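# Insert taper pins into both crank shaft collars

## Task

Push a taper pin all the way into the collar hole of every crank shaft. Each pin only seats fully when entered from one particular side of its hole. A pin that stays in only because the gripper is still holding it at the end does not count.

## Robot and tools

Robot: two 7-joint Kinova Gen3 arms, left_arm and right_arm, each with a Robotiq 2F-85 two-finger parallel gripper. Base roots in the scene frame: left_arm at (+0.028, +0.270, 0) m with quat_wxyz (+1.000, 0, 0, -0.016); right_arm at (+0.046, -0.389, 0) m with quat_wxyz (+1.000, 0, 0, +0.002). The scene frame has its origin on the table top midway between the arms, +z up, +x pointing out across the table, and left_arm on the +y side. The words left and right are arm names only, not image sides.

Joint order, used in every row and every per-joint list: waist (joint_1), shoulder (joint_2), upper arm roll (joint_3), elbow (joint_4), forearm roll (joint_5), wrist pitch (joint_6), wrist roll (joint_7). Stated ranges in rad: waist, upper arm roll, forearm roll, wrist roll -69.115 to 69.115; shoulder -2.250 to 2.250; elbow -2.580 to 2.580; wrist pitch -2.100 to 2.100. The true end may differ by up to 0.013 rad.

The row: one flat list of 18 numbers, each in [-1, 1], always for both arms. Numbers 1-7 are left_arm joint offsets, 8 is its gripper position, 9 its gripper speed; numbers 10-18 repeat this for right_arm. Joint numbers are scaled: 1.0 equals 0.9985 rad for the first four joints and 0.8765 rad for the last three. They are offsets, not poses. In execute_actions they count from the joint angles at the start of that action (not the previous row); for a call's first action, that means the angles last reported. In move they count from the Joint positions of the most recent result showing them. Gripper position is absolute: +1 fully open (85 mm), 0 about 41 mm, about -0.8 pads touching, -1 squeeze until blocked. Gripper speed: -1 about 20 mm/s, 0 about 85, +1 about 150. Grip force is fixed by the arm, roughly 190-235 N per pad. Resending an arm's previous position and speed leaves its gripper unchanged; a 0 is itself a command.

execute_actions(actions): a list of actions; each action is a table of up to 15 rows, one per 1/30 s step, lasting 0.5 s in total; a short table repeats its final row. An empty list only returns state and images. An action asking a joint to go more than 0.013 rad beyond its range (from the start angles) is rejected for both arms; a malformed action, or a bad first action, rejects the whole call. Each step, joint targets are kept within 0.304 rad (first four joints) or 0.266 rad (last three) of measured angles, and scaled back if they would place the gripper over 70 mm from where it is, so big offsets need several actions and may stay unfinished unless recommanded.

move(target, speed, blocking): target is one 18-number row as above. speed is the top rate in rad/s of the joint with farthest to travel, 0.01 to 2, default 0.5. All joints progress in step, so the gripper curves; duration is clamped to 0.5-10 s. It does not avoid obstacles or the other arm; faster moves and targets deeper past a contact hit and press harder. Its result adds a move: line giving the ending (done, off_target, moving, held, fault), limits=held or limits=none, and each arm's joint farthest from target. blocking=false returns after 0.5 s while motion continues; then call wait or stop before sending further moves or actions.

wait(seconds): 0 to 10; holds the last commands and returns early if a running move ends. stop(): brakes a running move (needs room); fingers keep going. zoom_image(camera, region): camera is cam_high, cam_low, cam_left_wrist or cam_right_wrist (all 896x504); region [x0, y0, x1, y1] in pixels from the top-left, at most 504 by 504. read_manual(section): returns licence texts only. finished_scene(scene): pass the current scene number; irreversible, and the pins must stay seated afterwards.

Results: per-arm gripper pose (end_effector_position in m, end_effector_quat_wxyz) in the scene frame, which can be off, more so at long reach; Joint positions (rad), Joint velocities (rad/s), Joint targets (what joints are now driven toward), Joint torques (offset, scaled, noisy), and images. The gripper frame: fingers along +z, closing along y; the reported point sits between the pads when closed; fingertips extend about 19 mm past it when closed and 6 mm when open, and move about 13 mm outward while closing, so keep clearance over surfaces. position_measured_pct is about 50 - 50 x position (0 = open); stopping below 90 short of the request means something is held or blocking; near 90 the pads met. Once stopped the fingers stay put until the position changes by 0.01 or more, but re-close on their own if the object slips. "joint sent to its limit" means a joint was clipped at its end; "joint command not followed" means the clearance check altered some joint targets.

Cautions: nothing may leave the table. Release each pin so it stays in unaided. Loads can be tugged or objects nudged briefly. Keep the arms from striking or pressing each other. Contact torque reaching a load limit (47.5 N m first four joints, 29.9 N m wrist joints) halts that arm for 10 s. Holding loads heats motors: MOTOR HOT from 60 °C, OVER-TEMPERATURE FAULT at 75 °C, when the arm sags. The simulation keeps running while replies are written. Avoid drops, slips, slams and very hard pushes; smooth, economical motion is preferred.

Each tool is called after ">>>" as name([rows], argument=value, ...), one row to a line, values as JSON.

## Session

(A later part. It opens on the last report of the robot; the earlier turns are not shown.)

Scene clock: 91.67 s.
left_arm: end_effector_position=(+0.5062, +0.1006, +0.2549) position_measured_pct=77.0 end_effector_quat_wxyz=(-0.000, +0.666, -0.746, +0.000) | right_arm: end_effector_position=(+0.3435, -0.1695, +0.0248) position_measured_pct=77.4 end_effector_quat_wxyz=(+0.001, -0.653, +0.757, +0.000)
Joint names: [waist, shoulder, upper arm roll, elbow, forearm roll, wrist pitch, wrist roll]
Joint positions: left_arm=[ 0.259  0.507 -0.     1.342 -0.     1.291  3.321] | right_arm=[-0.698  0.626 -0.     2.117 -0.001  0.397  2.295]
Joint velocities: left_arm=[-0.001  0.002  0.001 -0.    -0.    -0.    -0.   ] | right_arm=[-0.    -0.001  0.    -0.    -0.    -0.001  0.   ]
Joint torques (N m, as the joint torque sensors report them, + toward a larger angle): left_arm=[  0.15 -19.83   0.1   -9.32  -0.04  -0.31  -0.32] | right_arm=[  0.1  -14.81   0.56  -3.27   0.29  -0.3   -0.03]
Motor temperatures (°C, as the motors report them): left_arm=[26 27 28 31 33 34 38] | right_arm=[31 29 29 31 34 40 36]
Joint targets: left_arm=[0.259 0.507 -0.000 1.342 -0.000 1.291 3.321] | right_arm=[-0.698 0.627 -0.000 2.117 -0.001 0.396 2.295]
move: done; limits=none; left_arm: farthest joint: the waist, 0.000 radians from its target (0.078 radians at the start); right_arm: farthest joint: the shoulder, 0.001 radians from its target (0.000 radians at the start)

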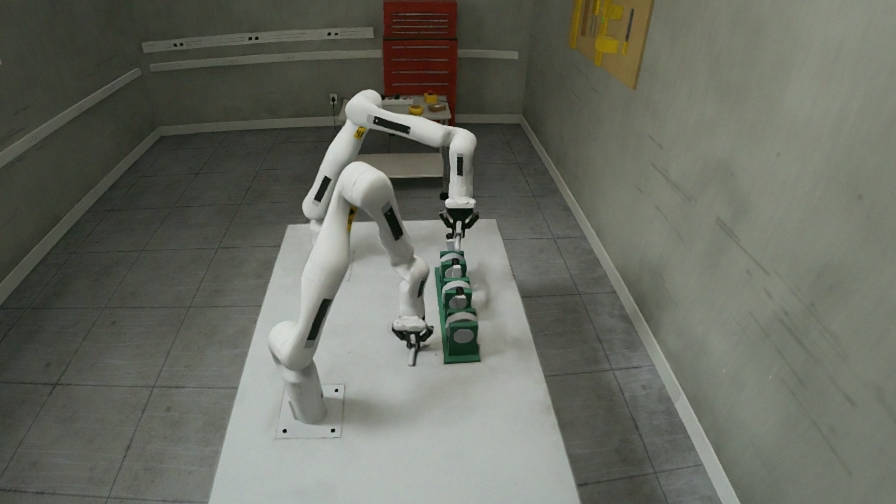

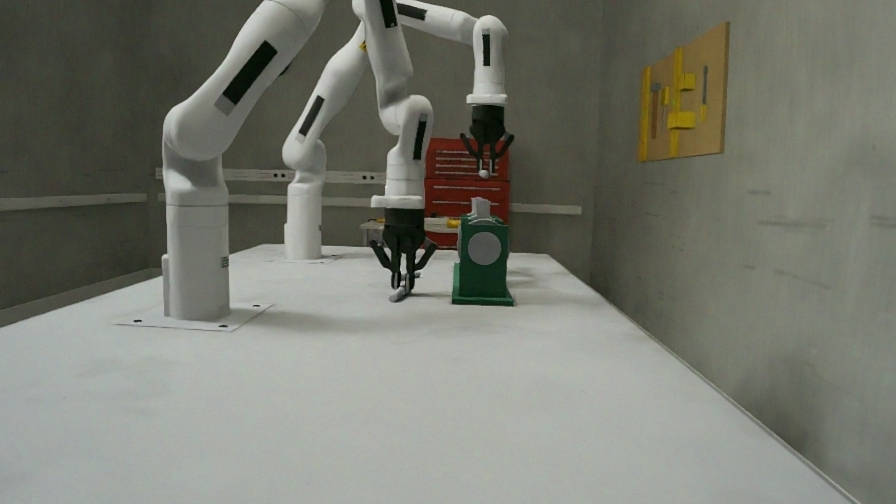

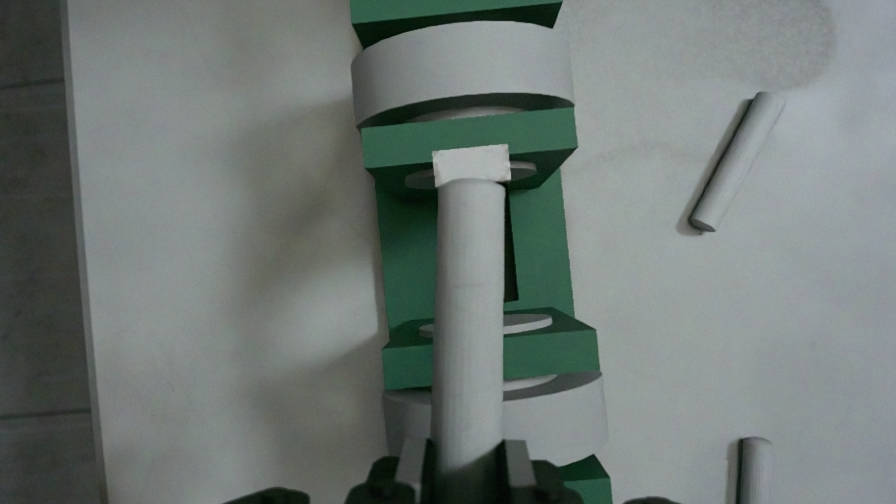

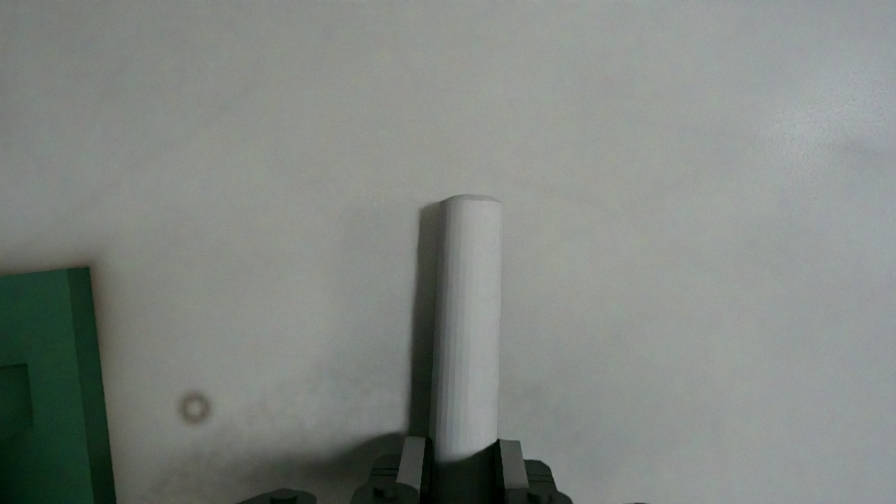

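>>> move(target=[-0.078,0.3,0,-0.501,0,0.23,-1,-1,0,0,-0.213,0,-0.077,0,0.332,0.8,-1,0], speed=1.1)

>>> move(target=[0,0.085,0,0.235,0,-0.3646,-0.753,-1,0,-0.211,0.1814,0,-0.3496,0.001,0.1917,0.917,-1,0], speed=0.9)

Scene clock: 93.67 s.
left_arm: end_effector_position=(+0.6257, +0.1149, +0.2404) position_measured_pct=77.0 end_effector_quat_wxyz=(+0.000, -0.324, +0.946, +0.000) | right_arm: end_effector_position=(+0.3431, -0.1697, +0.1160) position_measured_pct=77.4 end_effector_quat_wxyz=(-0.000, +0.874, -0.486, -0.000)
Joint names: [waist, shoulder, upper arm roll, elbow, forearm roll, wrist pitch, wrist roll]
Joint positions: left_arm=[ 0.182  0.806 -0.     0.842 -0.     1.493  2.444] | right_arm=[-0.698  0.413 -0.     2.04  -0.001  0.688  2.996]
Joint velocities: left_arm=[-0.001  0.002 -0.    -0.001  0.     0.001  0.   ] | right_arm=[ 0.    -0.002 -0.     0.002  0.     0.001 -0.   ]
Joint torques (N m, as the joint torque sensors report them, + toward a larger angle): left_arm=[ -0.17 -25.26   0.04  -9.45   0.04  -0.22   0.11] | right_arm=[ -0.3  -15.2    0.46  -5.48   0.09   0.22  -0.09]
Motor temperatures (°C, as the motors report them): left_arm=[26 27 28 31 33 34 38] | right_arm=[31 29 29 31 34 40 36]
Joint targets: left_arm=[0.182 0.807 -0.000 0.842 -0.000 1.493 2.444] | right_arm=[-0.698 0.413 -0.000 2.040 -0.001 0.688 2.996]
move: done; limits=none; left_arm: farthest joint: the waist, 0.000 radians from its target (0.078 radians at the start); right_arm: farthest joint: the waist, 0.000 radians from its target (0.000 radians at the start)

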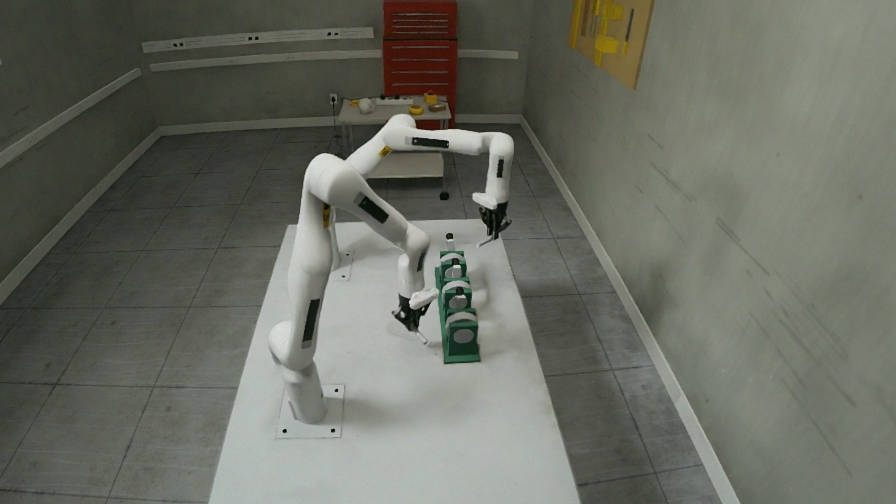

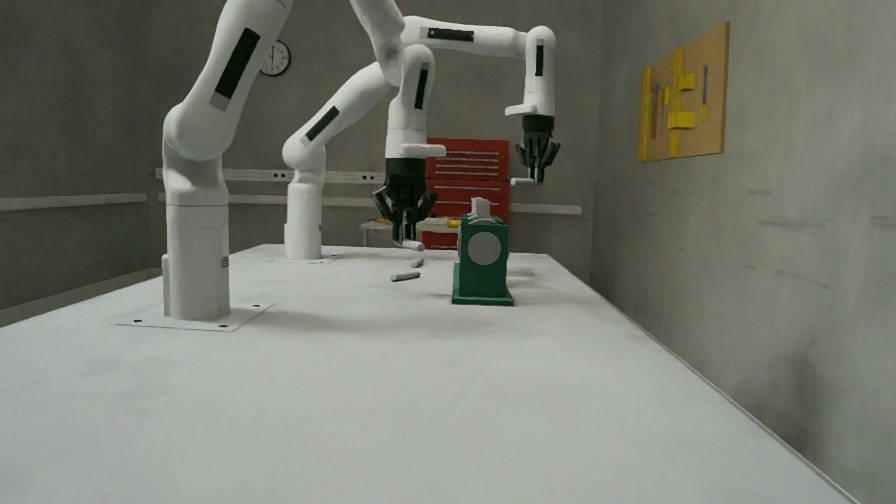

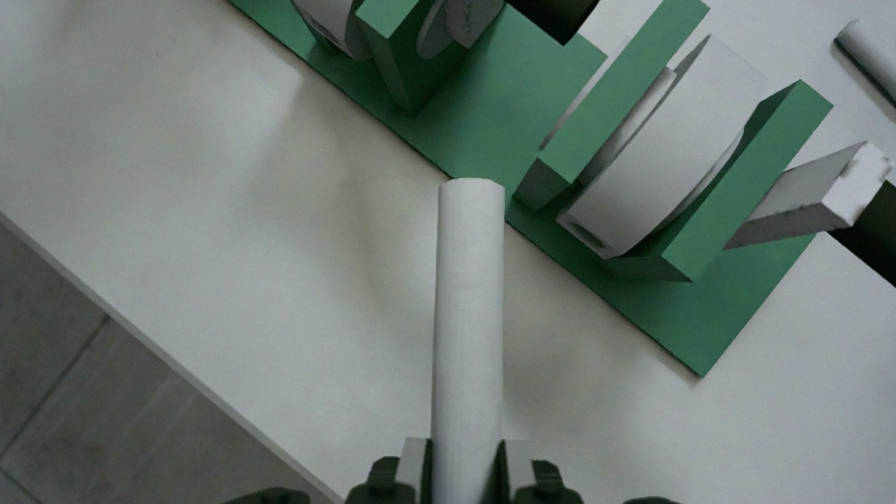

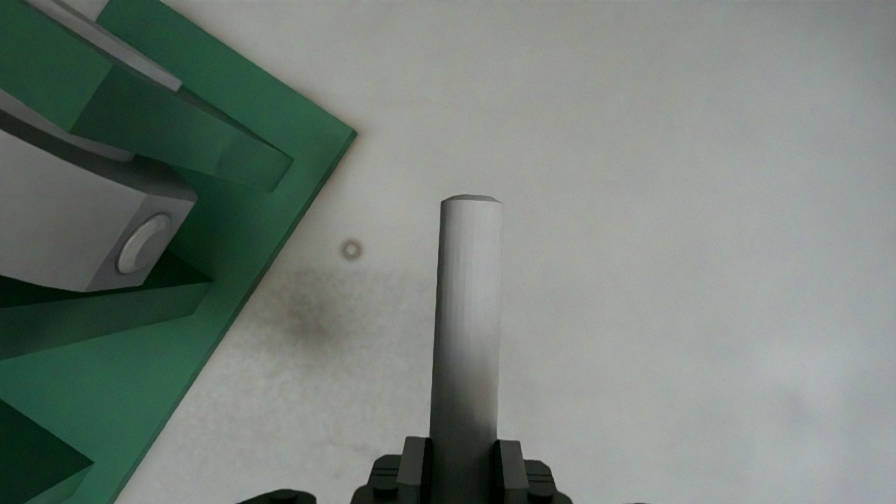

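Scene clock: 95.07 s.
left_arm: end_effector_position=(+0.6258, +0.1149, +0.1163) position_measured_pct=77.0 end_effector_quat_wxyz=(+0.000, +0.000, +1.000, +0.000) | right_arm: end_effector_position=(+0.3550, -0.0299, +0.1162) position_measured_pct=77.4 end_effector_quat_wxyz=(-0.000, +1.000, -0.001, -0.000)
Joint names: [waist, shoulder, upper arm roll, elbow, forearm roll, wrist pitch, wrist roll]
Joint positions: left_arm=[ 0.182  0.891 -0.     1.077 -0.     1.173  1.784] | right_arm=[-0.908  0.594 -0.     1.691 -0.     0.856  3.8  ]
Joint velocities: left_arm=[ 0.001 -0.001  0.003 -0.    -0.    -0.002  0.   ] | right_arm=[-0.003  0.002  0.001  0.    -0.001  0.001  0.   ]
Joint torques (N m, as the joint torque sensors report them, + toward a larger angle): left_arm=[  0.2  -25.94   0.29  -8.96  -0.06  -0.04  -0.55] | right_arm=[  0.34 -19.82   0.45  -6.98   0.03   0.08   0.19]
Motor temperatures (°C, as the motors report them): left_arm=[26 27 28 31 33 34 38] | right_arm=[31 29 29 31 34 40 36]
Joint targets: left_arm=[0.182 0.891 -0.000 1.077 -0.000 1.173 1.784] | right_arm=[-0.908 0.594 -0.000 1.691 -0.000 0.856 3.800]
move: done; limits=none; left_arm: farthest joint: the waist, 0.000 radians from its target (0.000 radians at the start); right_arm: farthest joint: the waist, 0.001 radians from its target (0.211 radians at the start)

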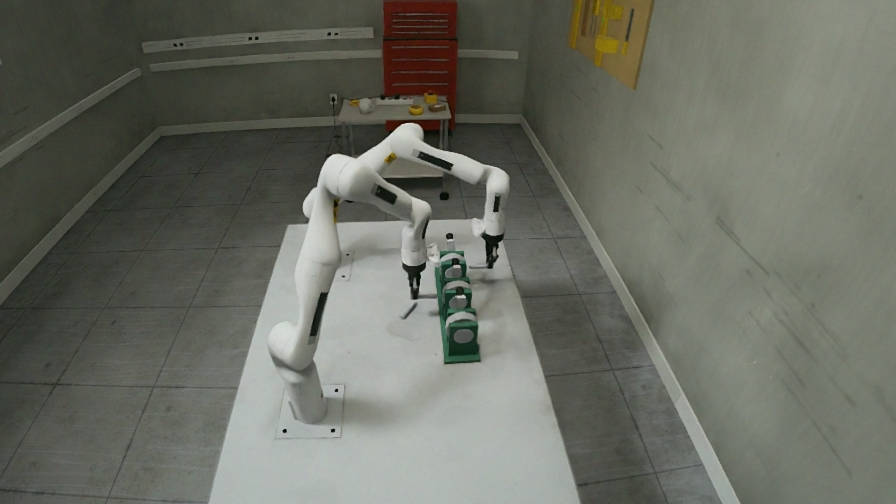

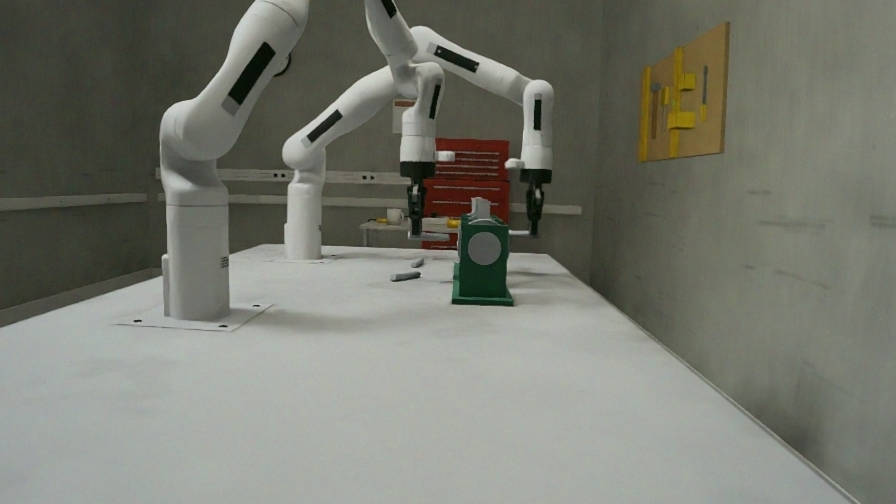

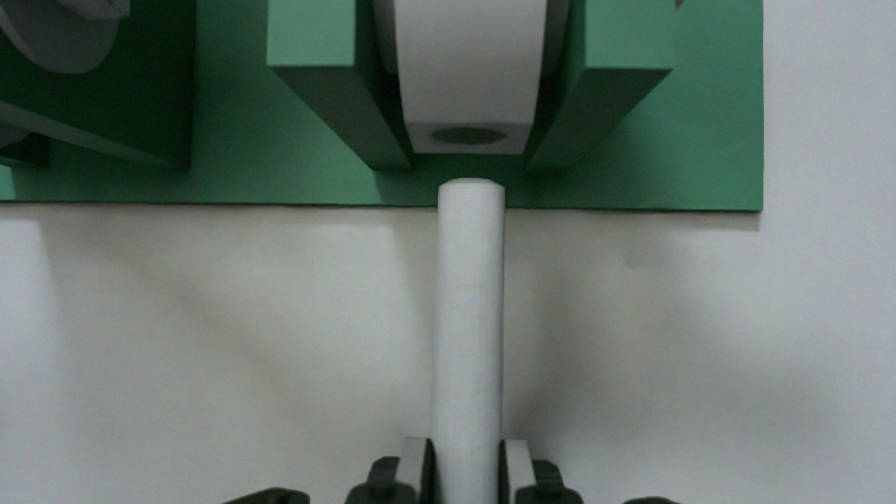

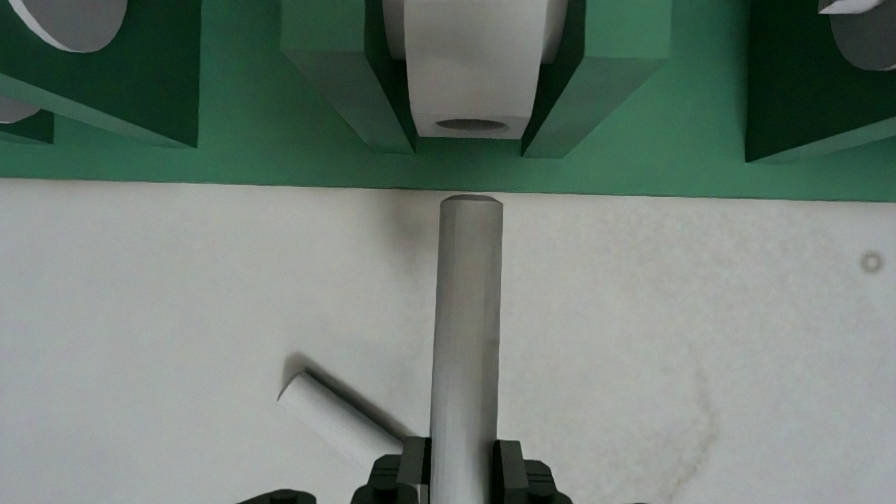

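>>> move(target=[0.0104,-0.062,0,0.122,0,-0.0675,0.0128,-1,0,0.0515,0.0405,0,-0.0842,0,0.0505,0.059,-1,0], speed=0.12)

Scene clock: 96.97 s.
left_arm: end_effector_position=(+0.6001, +0.1143, +0.1191) position_measured_pct=77.0 end_effector_quat_wxyz=(+0.000, -0.000, +1.000, +0.000) | right_arm: end_effector_position=(+0.3876, -0.0292, +0.1171) position_measured_pct=77.4 end_effector_quat_wxyz=(-0.000, +1.000, -0.000, -0.000)
Joint names: [waist, shoulder, upper arm roll, elbow, forearm roll, wrist pitch, wrist roll]
Joint positions: left_arm=[ 0.192  0.829 -0.001  1.198 -0.     1.114  1.796] | right_arm=[-0.857  0.634 -0.     1.607 -0.     0.9    3.852]
Joint velocities: left_arm=[-0.    -0.002 -0.001  0.001 -0.    -0.002  0.   ] | right_arm=[ 0.002  0.001  0.001  0.001  0.    -0.    -0.   ]
Joint torques (N m, as the joint torque sensors report them, + toward a larger angle): left_arm=[  0.11 -23.73   0.37  -7.95   0.16  -0.25  -0.22] | right_arm=[ -0.36 -20.8    0.24  -7.44   0.03   0.03  -0.14]
Motor temperatures (°C, as the motors report them): left_arm=[26 27 28 31 33 34 38] | right_arm=[31 29 29 31 34 40 36]
Joint targets: left_arm=[0.192 0.829 -0.000 1.198 -0.000 1.114 1.796] | right_arm=[-0.857 0.635 -0.000 1.607 -0.000 0.900 3.852]
move: done; limits=none; left_arm: farthest joint: the waist, 0.001 radians from its target (0.011 radians at the start); right_arm: farthest joint: the waist, 0.000 radians from its target (0.052 radians at the start)

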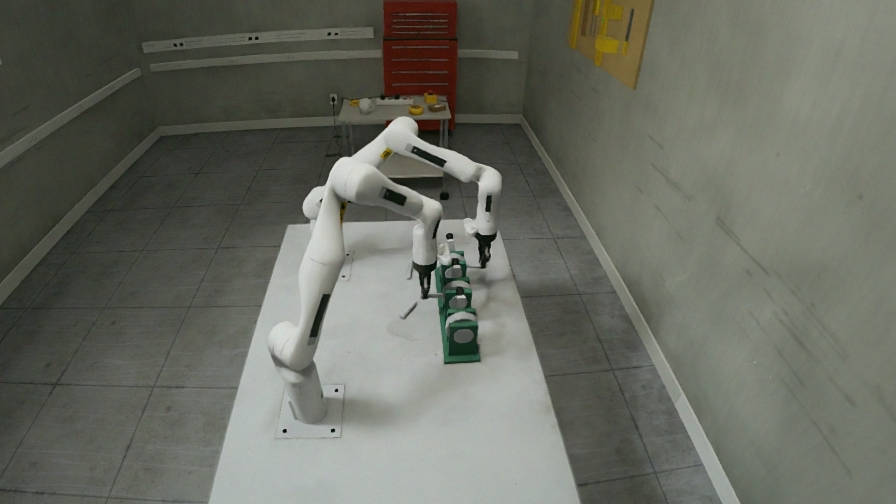

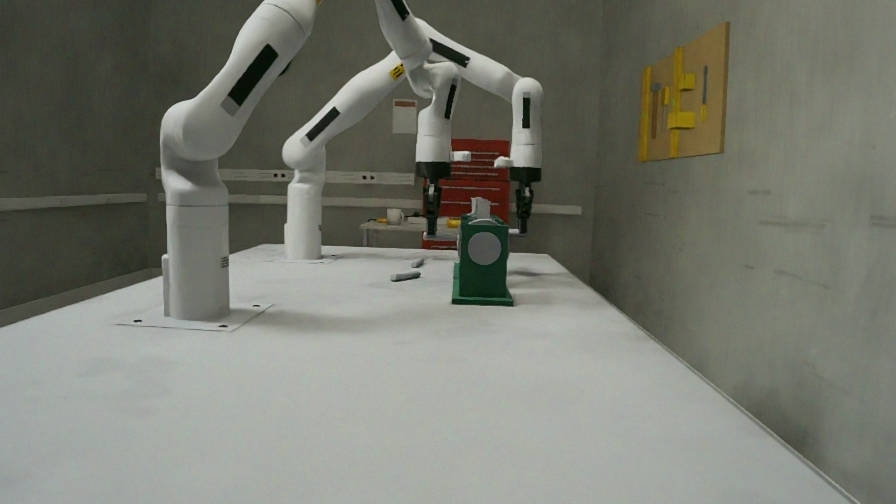

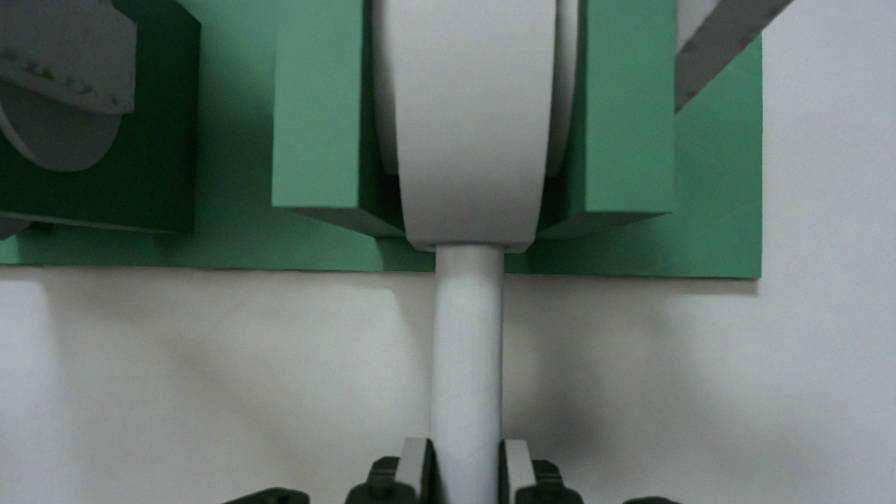

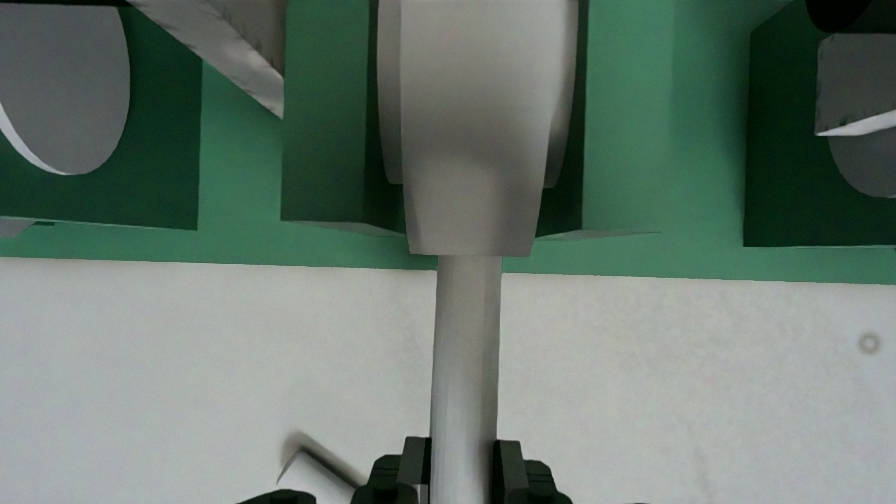

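Both in freely.

>>> move(target=[0.0173,-0.085,0.001,0.1854,0,-0.1137,0.0184,-1,0,0.0585,0.056,0,-0.1088,0,0.0607,0.066,-1,0], speed=0.17)

Scene clock: 98.60 s.
left_arm: end_effector_position=(+0.5594, +0.1143, +0.1175) position_measured_pct=77.0 end_effector_quat_wxyz=(+0.002, +0.000, +1.000, -0.000) | right_arm: end_effector_position=(+0.4271, -0.0291, +0.1165) position_measured_pct=77.4 end_effector_quat_wxyz=(-0.000, +1.000, -0.000, -0.001)
Joint names: [waist, shoulder, upper arm roll, elbow, forearm roll, wrist pitch, wrist roll]
Joint positions: left_arm=[ 0.208  0.744 -0.     1.381 -0.001  1.012  1.812] | right_arm=[-0.799  0.689 -0.001  1.499 -0.001  0.955  3.91 ]
Joint velocities: left_arm=[ 0.    -0.001 -0.     0.001  0.     0.001 -0.   ] | right_arm=[ 0.001  0.    -0.001 -0.001 -0.    -0.     0.   ]
Joint torques (N m, as the joint torque sensors report them, + toward a larger angle): left_arm=[  0.02 -22.55   0.57  -7.56   0.32   0.8   -0.41] | right_arm=[  0.15 -20.07   1.44  -7.24   0.14  -0.48  -0.01]
Motor temperatures (°C, as the motors report them): left_arm=[26 27 28 31 33 34 38] | right_arm=[31 29 29 31 34 40 36]
Joint targets: left_arm=[0.209 0.745 0.000 1.383 -0.000 1.014 1.812] | right_arm=[-0.798 0.690 -0.000 1.498 -0.000 0.954 3.910]
move: done; limits=none; left_arm: farthest joint: the elbow, 0.002 radians from its target (0.185 radians at the start); right_arm: farthest joint: the shoulder, 0.001 radians from its target (0.055 radians at the start)

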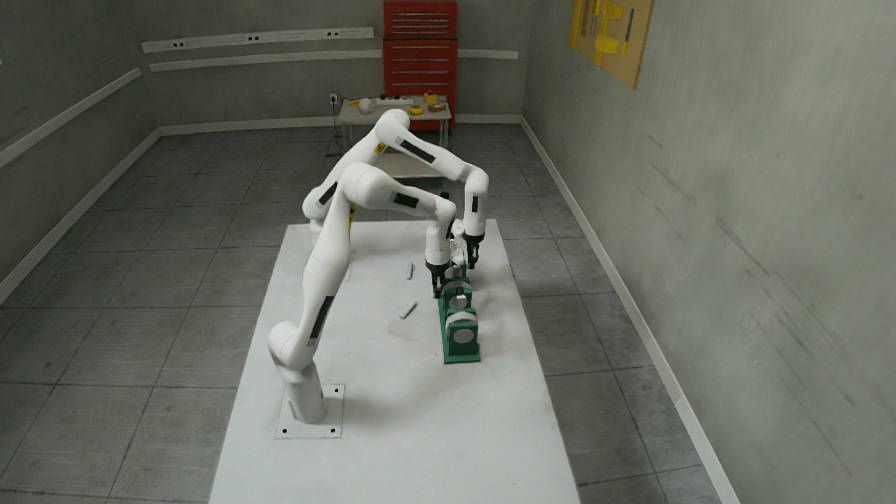

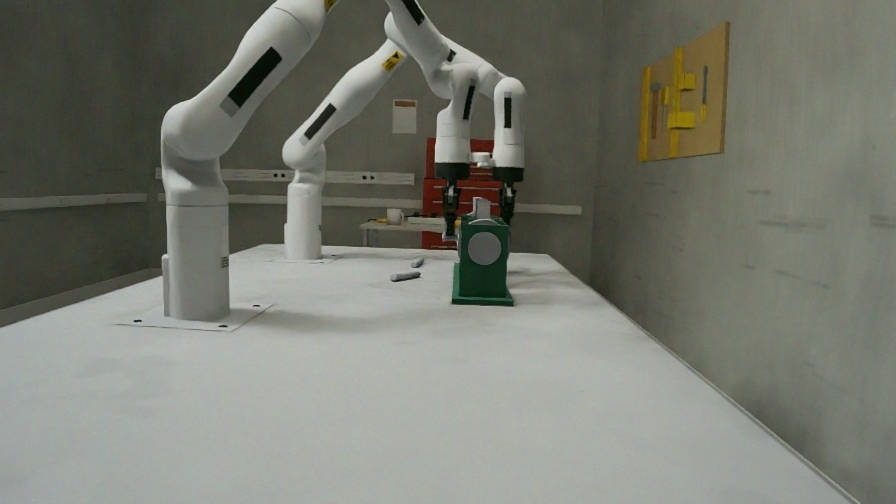

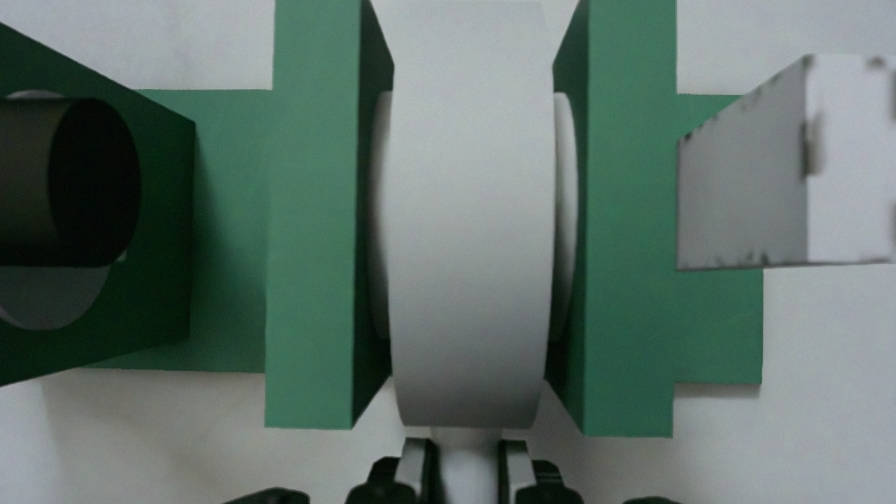

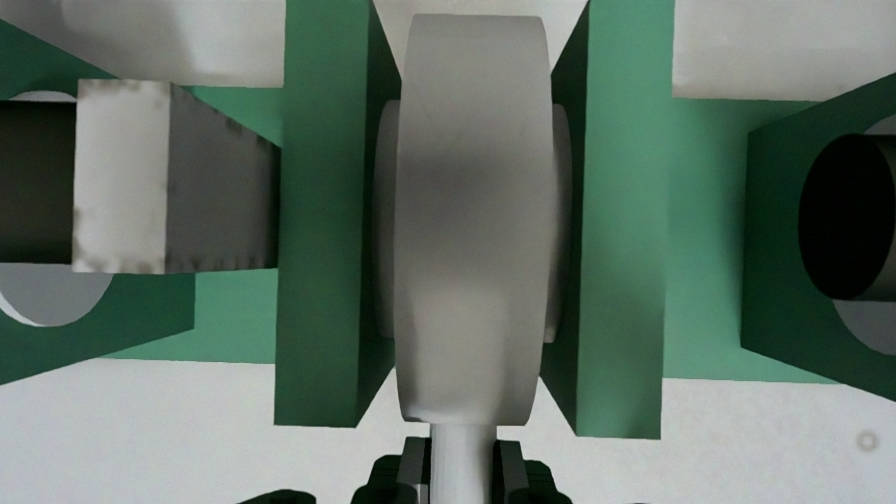

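>>> execute_actions([
  [[0,0,0,0,0,0,0,-0.35,1,0,0,0,0,0,0,0,-0.35,1]],
])

>>> move(target=[-0.0144,0.0708,0,-0.1545,0,0.0948,-0.0153,-0.35,1,-0.0512,-0.049,0.001,0.095,0.001,-0.053,-0.058,-0.35,1], speed=0.35)

Scene clock: 99.63 s.
left_arm: end_effector_position=(+0.5594, +0.1143, +0.1175) position_measured_pct=67.5 end_effector_quat_wxyz=(+0.002, +0.000, +1.000, -0.000) | right_arm: end_effector_position=(+0.4271, -0.0291, +0.1165) position_measured_pct=67.5 end_effector_quat_wxyz=(-0.000, +1.000, -0.000, -0.001)
Joint names: [waist, shoulder, upper arm roll, elbow, forearm roll, wrist pitch, wrist roll]
Joint positions: left_arm=[ 0.208  0.744 -0.     1.381 -0.001  1.012  1.812] | right_arm=[-0.799  0.689 -0.001  1.499 -0.001  0.955  3.91 ]
Joint velocities: left_arm=[ 0.    -0.     0.001 -0.001 -0.    -0.001  0.   ] | right_arm=[ 0.    -0.002 -0.001 -0.002 -0.     0.001  0.   ]
Joint torques (N m, as the joint torque sensors report them, + toward a larger angle): left_arm=[  0.11 -22.15   0.24  -8.07  -0.18  -0.1   -0.29] | right_arm=[ -0.19 -21.15   0.76  -7.05   0.17   0.16  -0.26]
Motor temperatures (°C, as the motors report them): left_arm=[26 27 28 31 33 34 38] | right_arm=[31 29 29 31 34 40 36]
Joint targets: left_arm=[0.208 0.744 -0.000 1.381 -0.001 1.012 1.812] | right_arm=[-0.799 0.689 -0.001 1.499 -0.001 0.955 3.910]

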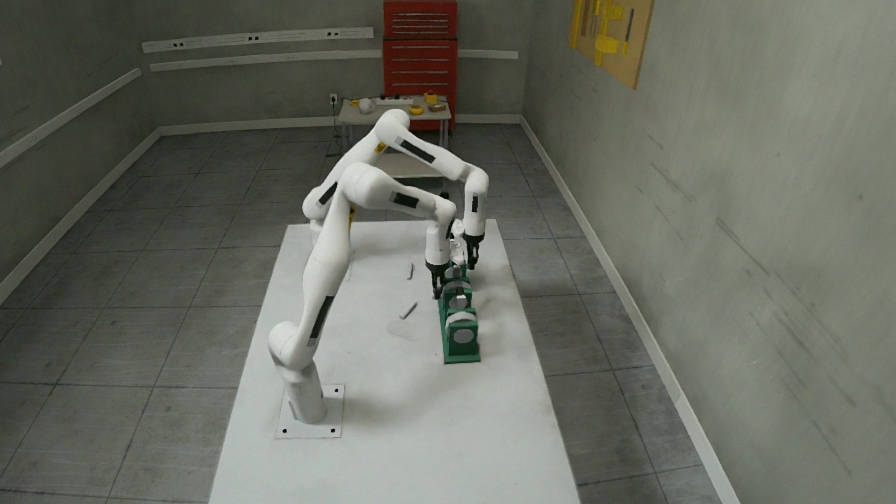

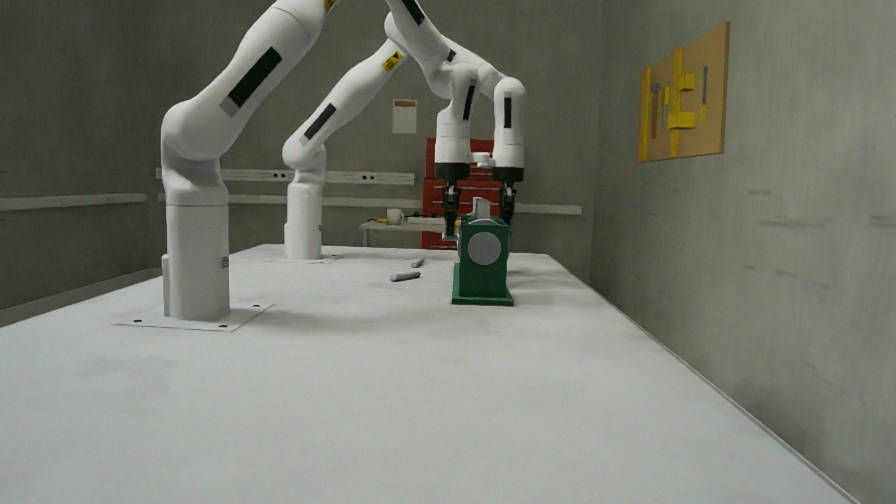

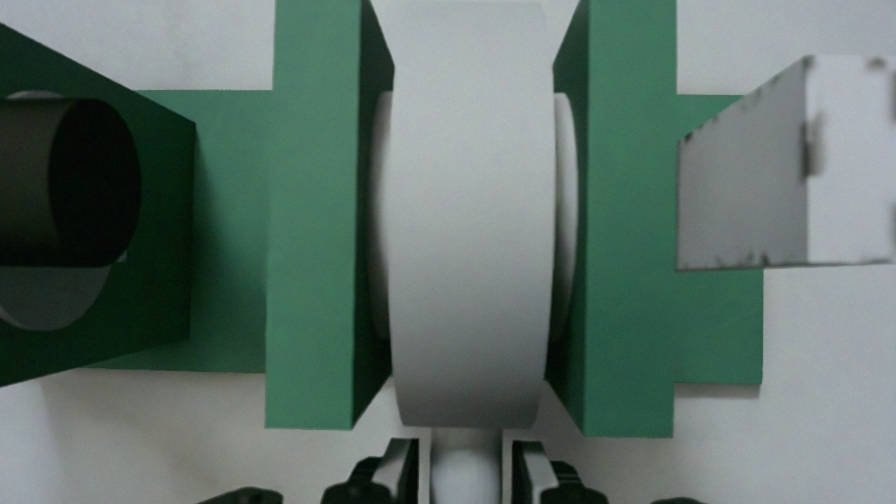

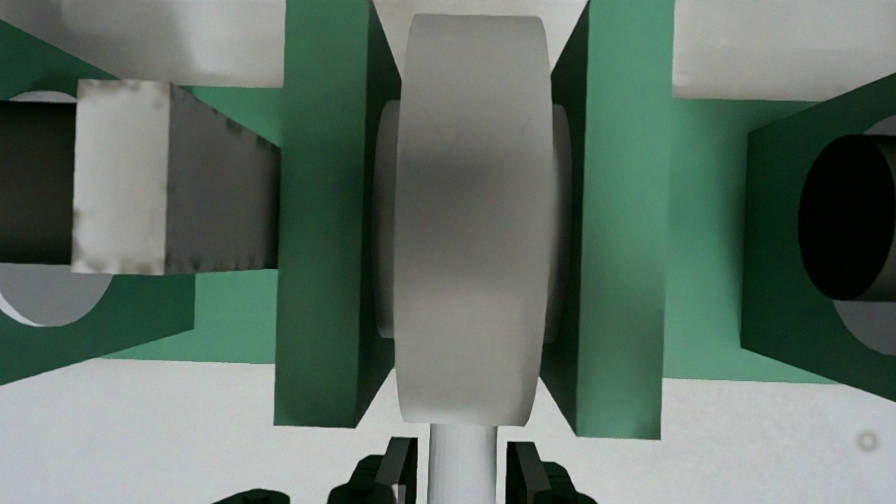

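Scene clock: 100.50 s.
left_arm: end_effector_position=(+0.5949, +0.1143, +0.1196) position_measured_pct=67.5 end_effector_quat_wxyz=(+0.002, -0.000, +1.000, -0.000) | right_arm: end_effector_position=(+0.3926, -0.0292, +0.1175) position_measured_pct=67.5 end_effector_quat_wxyz=(+0.000, +1.000, -0.000, +0.000)
Joint names: [waist, shoulder, upper arm roll, elbow, forearm roll, wrist pitch, wrist roll]
Joint positions: left_arm=[ 0.194  0.815 -0.     1.227 -0.001  1.095  1.798] | right_arm=[-0.85   0.64   0.     1.593  0.     0.908  3.859]
Joint velocities: left_arm=[-0.002  0.003  0.001 -0.    -0.    -0.    -0.   ] | right_arm=[-0.001 -0.002 -0.001  0.001  0.     0.     0.   ]
Joint torques (N m, as the joint torque sensors report them, + toward a larger angle): left_arm=[  0.03 -24.01  -0.21  -8.29   0.08  -0.1   -0.02] | right_arm=[ -0.12 -19.67   0.72  -6.75   0.23   0.19  -0.09]
Motor temperatures (°C, as the motors report them): left_arm=[26 27 28 31 33 34 38] | right_arm=[31 29 29 31 34 40 36]
Joint targets: left_arm=[0.194 0.815 -0.000 1.227 -0.001 1.095 1.798] | right_arm=[-0.850 0.640 0.000 1.593 0.000 0.908 3.859]
move: done; limits=none; left_arm: farthest joint: the waist, 0.000 radians from its target (0.015 radians at the start); right_arm: farthest joint: the waist, 0.000 radians from its target (0.051 radians at the start)

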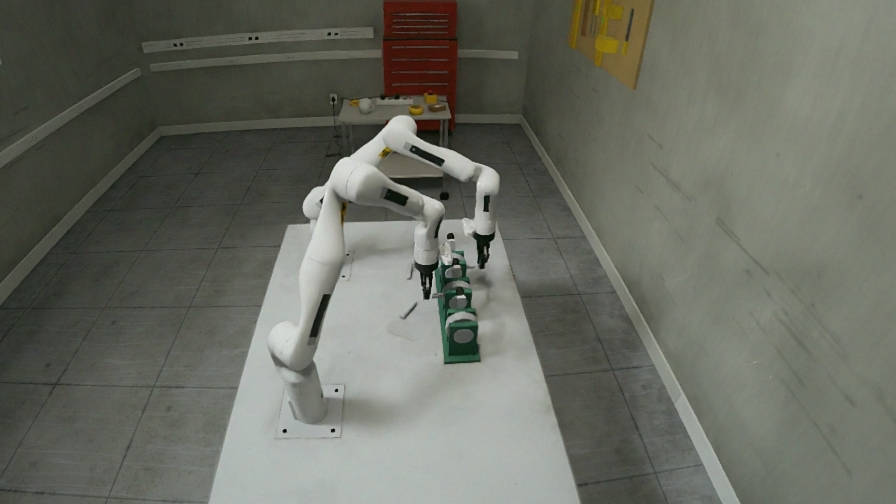

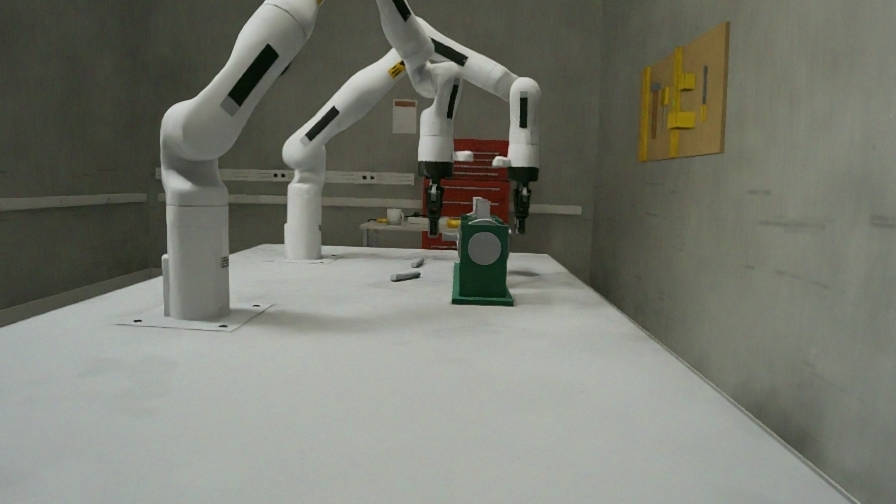

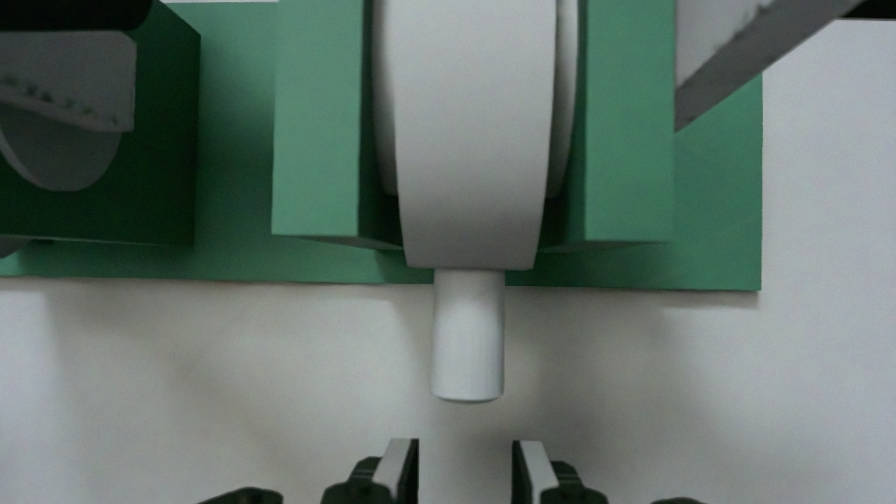

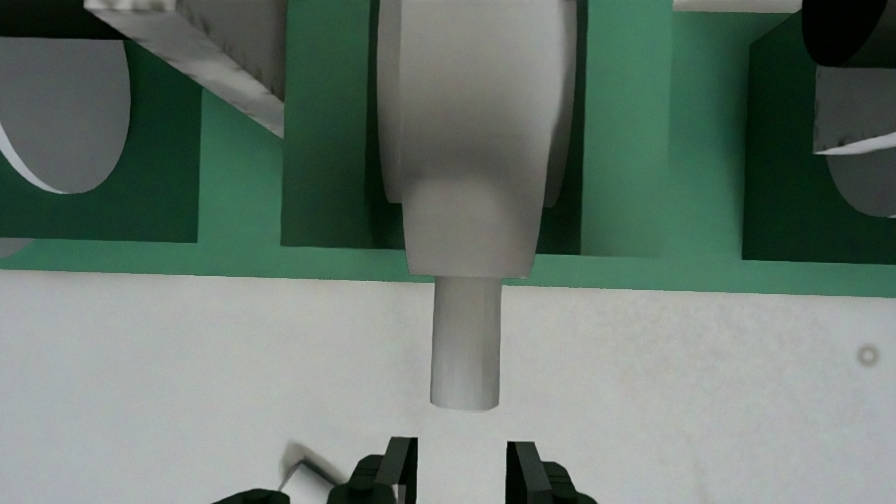

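>>> execute_actions([
  [[0,0,0,0,0,0,0,-1,1,0,0,0,0,0,0,0,-1,1]],
])

Scene clock: 102.23 s.
left_arm: end_effector_position=(+0.5949, +0.1143, +0.1196) position_measured_pct=91.7 end_effector_quat_wxyz=(+0.002, -0.000, +1.000, -0.000) | right_arm: end_effector_position=(+0.3926, -0.0292, +0.1175) position_measured_pct=91.7 end_effector_quat_wxyz=(+0.000, +1.000, -0.000, +0.000)
Joint names: [waist, shoulder, upper arm roll, elbow, forearm roll, wrist pitch, wrist roll]
Joint positions: left_arm=[ 0.194  0.815 -0.     1.227 -0.001  1.095  1.798] | right_arm=[-0.85   0.64   0.     1.593  0.     0.908  3.859]
Joint velocities: left_arm=[-0.    -0.    -0.001  0.    -0.    -0.     0.   ] | right_arm=[ 0.    -0.     0.     0.002 -0.    -0.001 -0.   ]
Joint torques (N m, as the joint torque sensors report them, + toward a larger angle): left_arm=[  0.15 -23.46   0.23  -8.4    0.02  -0.13   0.07] | right_arm=[ -0.38 -19.99   0.21  -6.62   0.11  -0.04  -0.21]
Motor temperatures (°C, as the motors report them): left_arm=[26 27 28 31 33 34 38] | right_arm=[31 29 29 31 34 40 36]
Joint targets: left_arm=[0.194 0.815 -0.000 1.227 -0.001 1.095 1.798] | right_arm=[-0.850 0.640 0.000 1.593 0.000 0.908 3.859]

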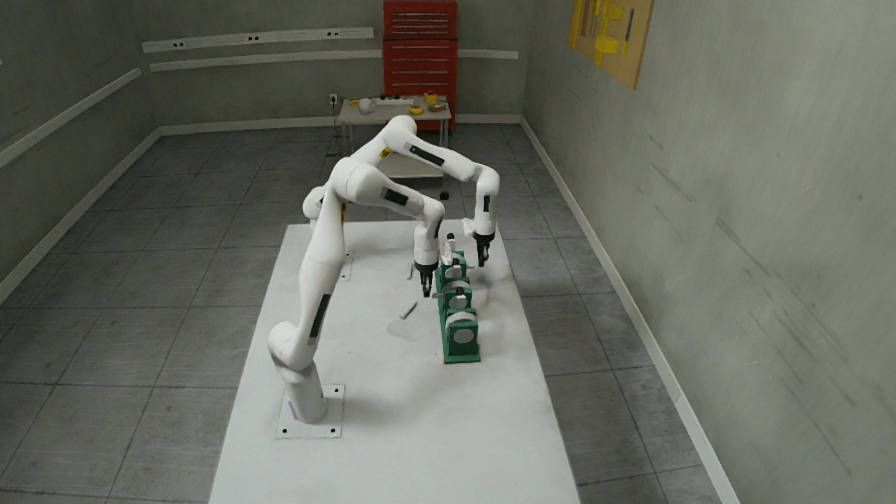

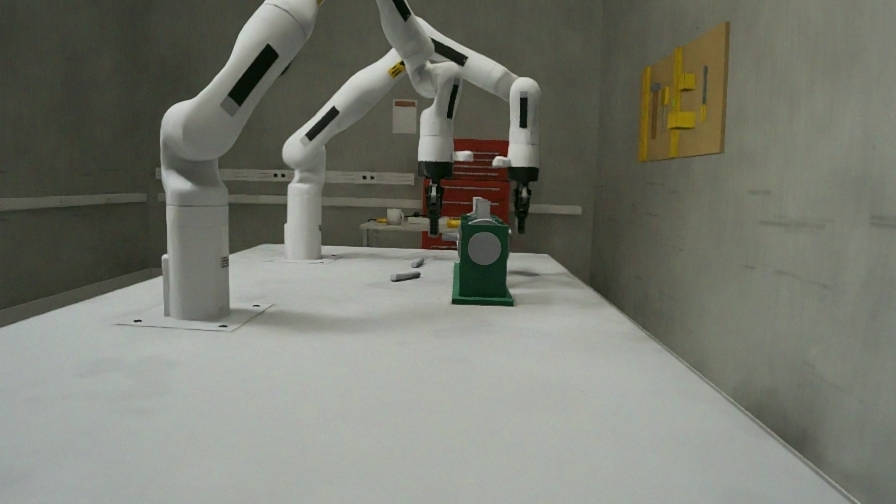

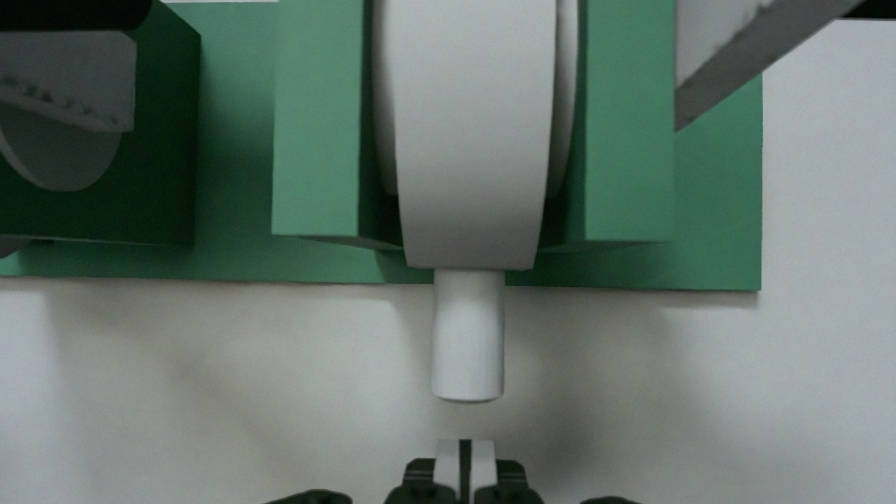

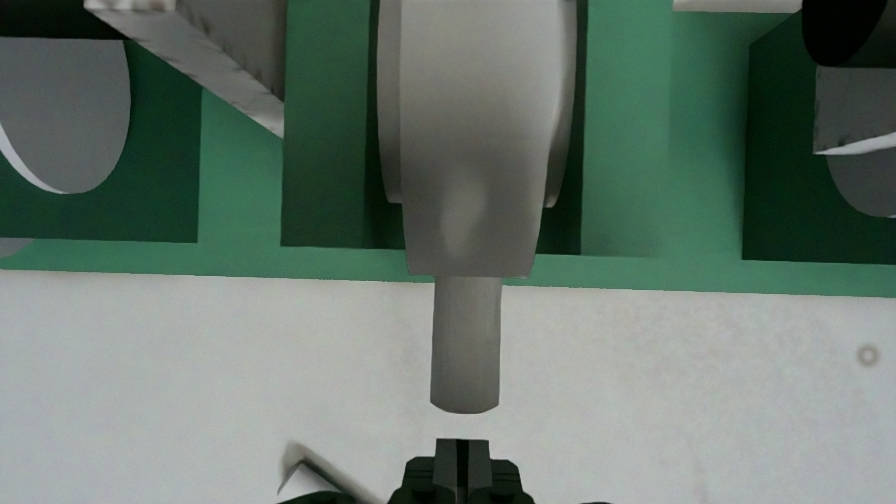

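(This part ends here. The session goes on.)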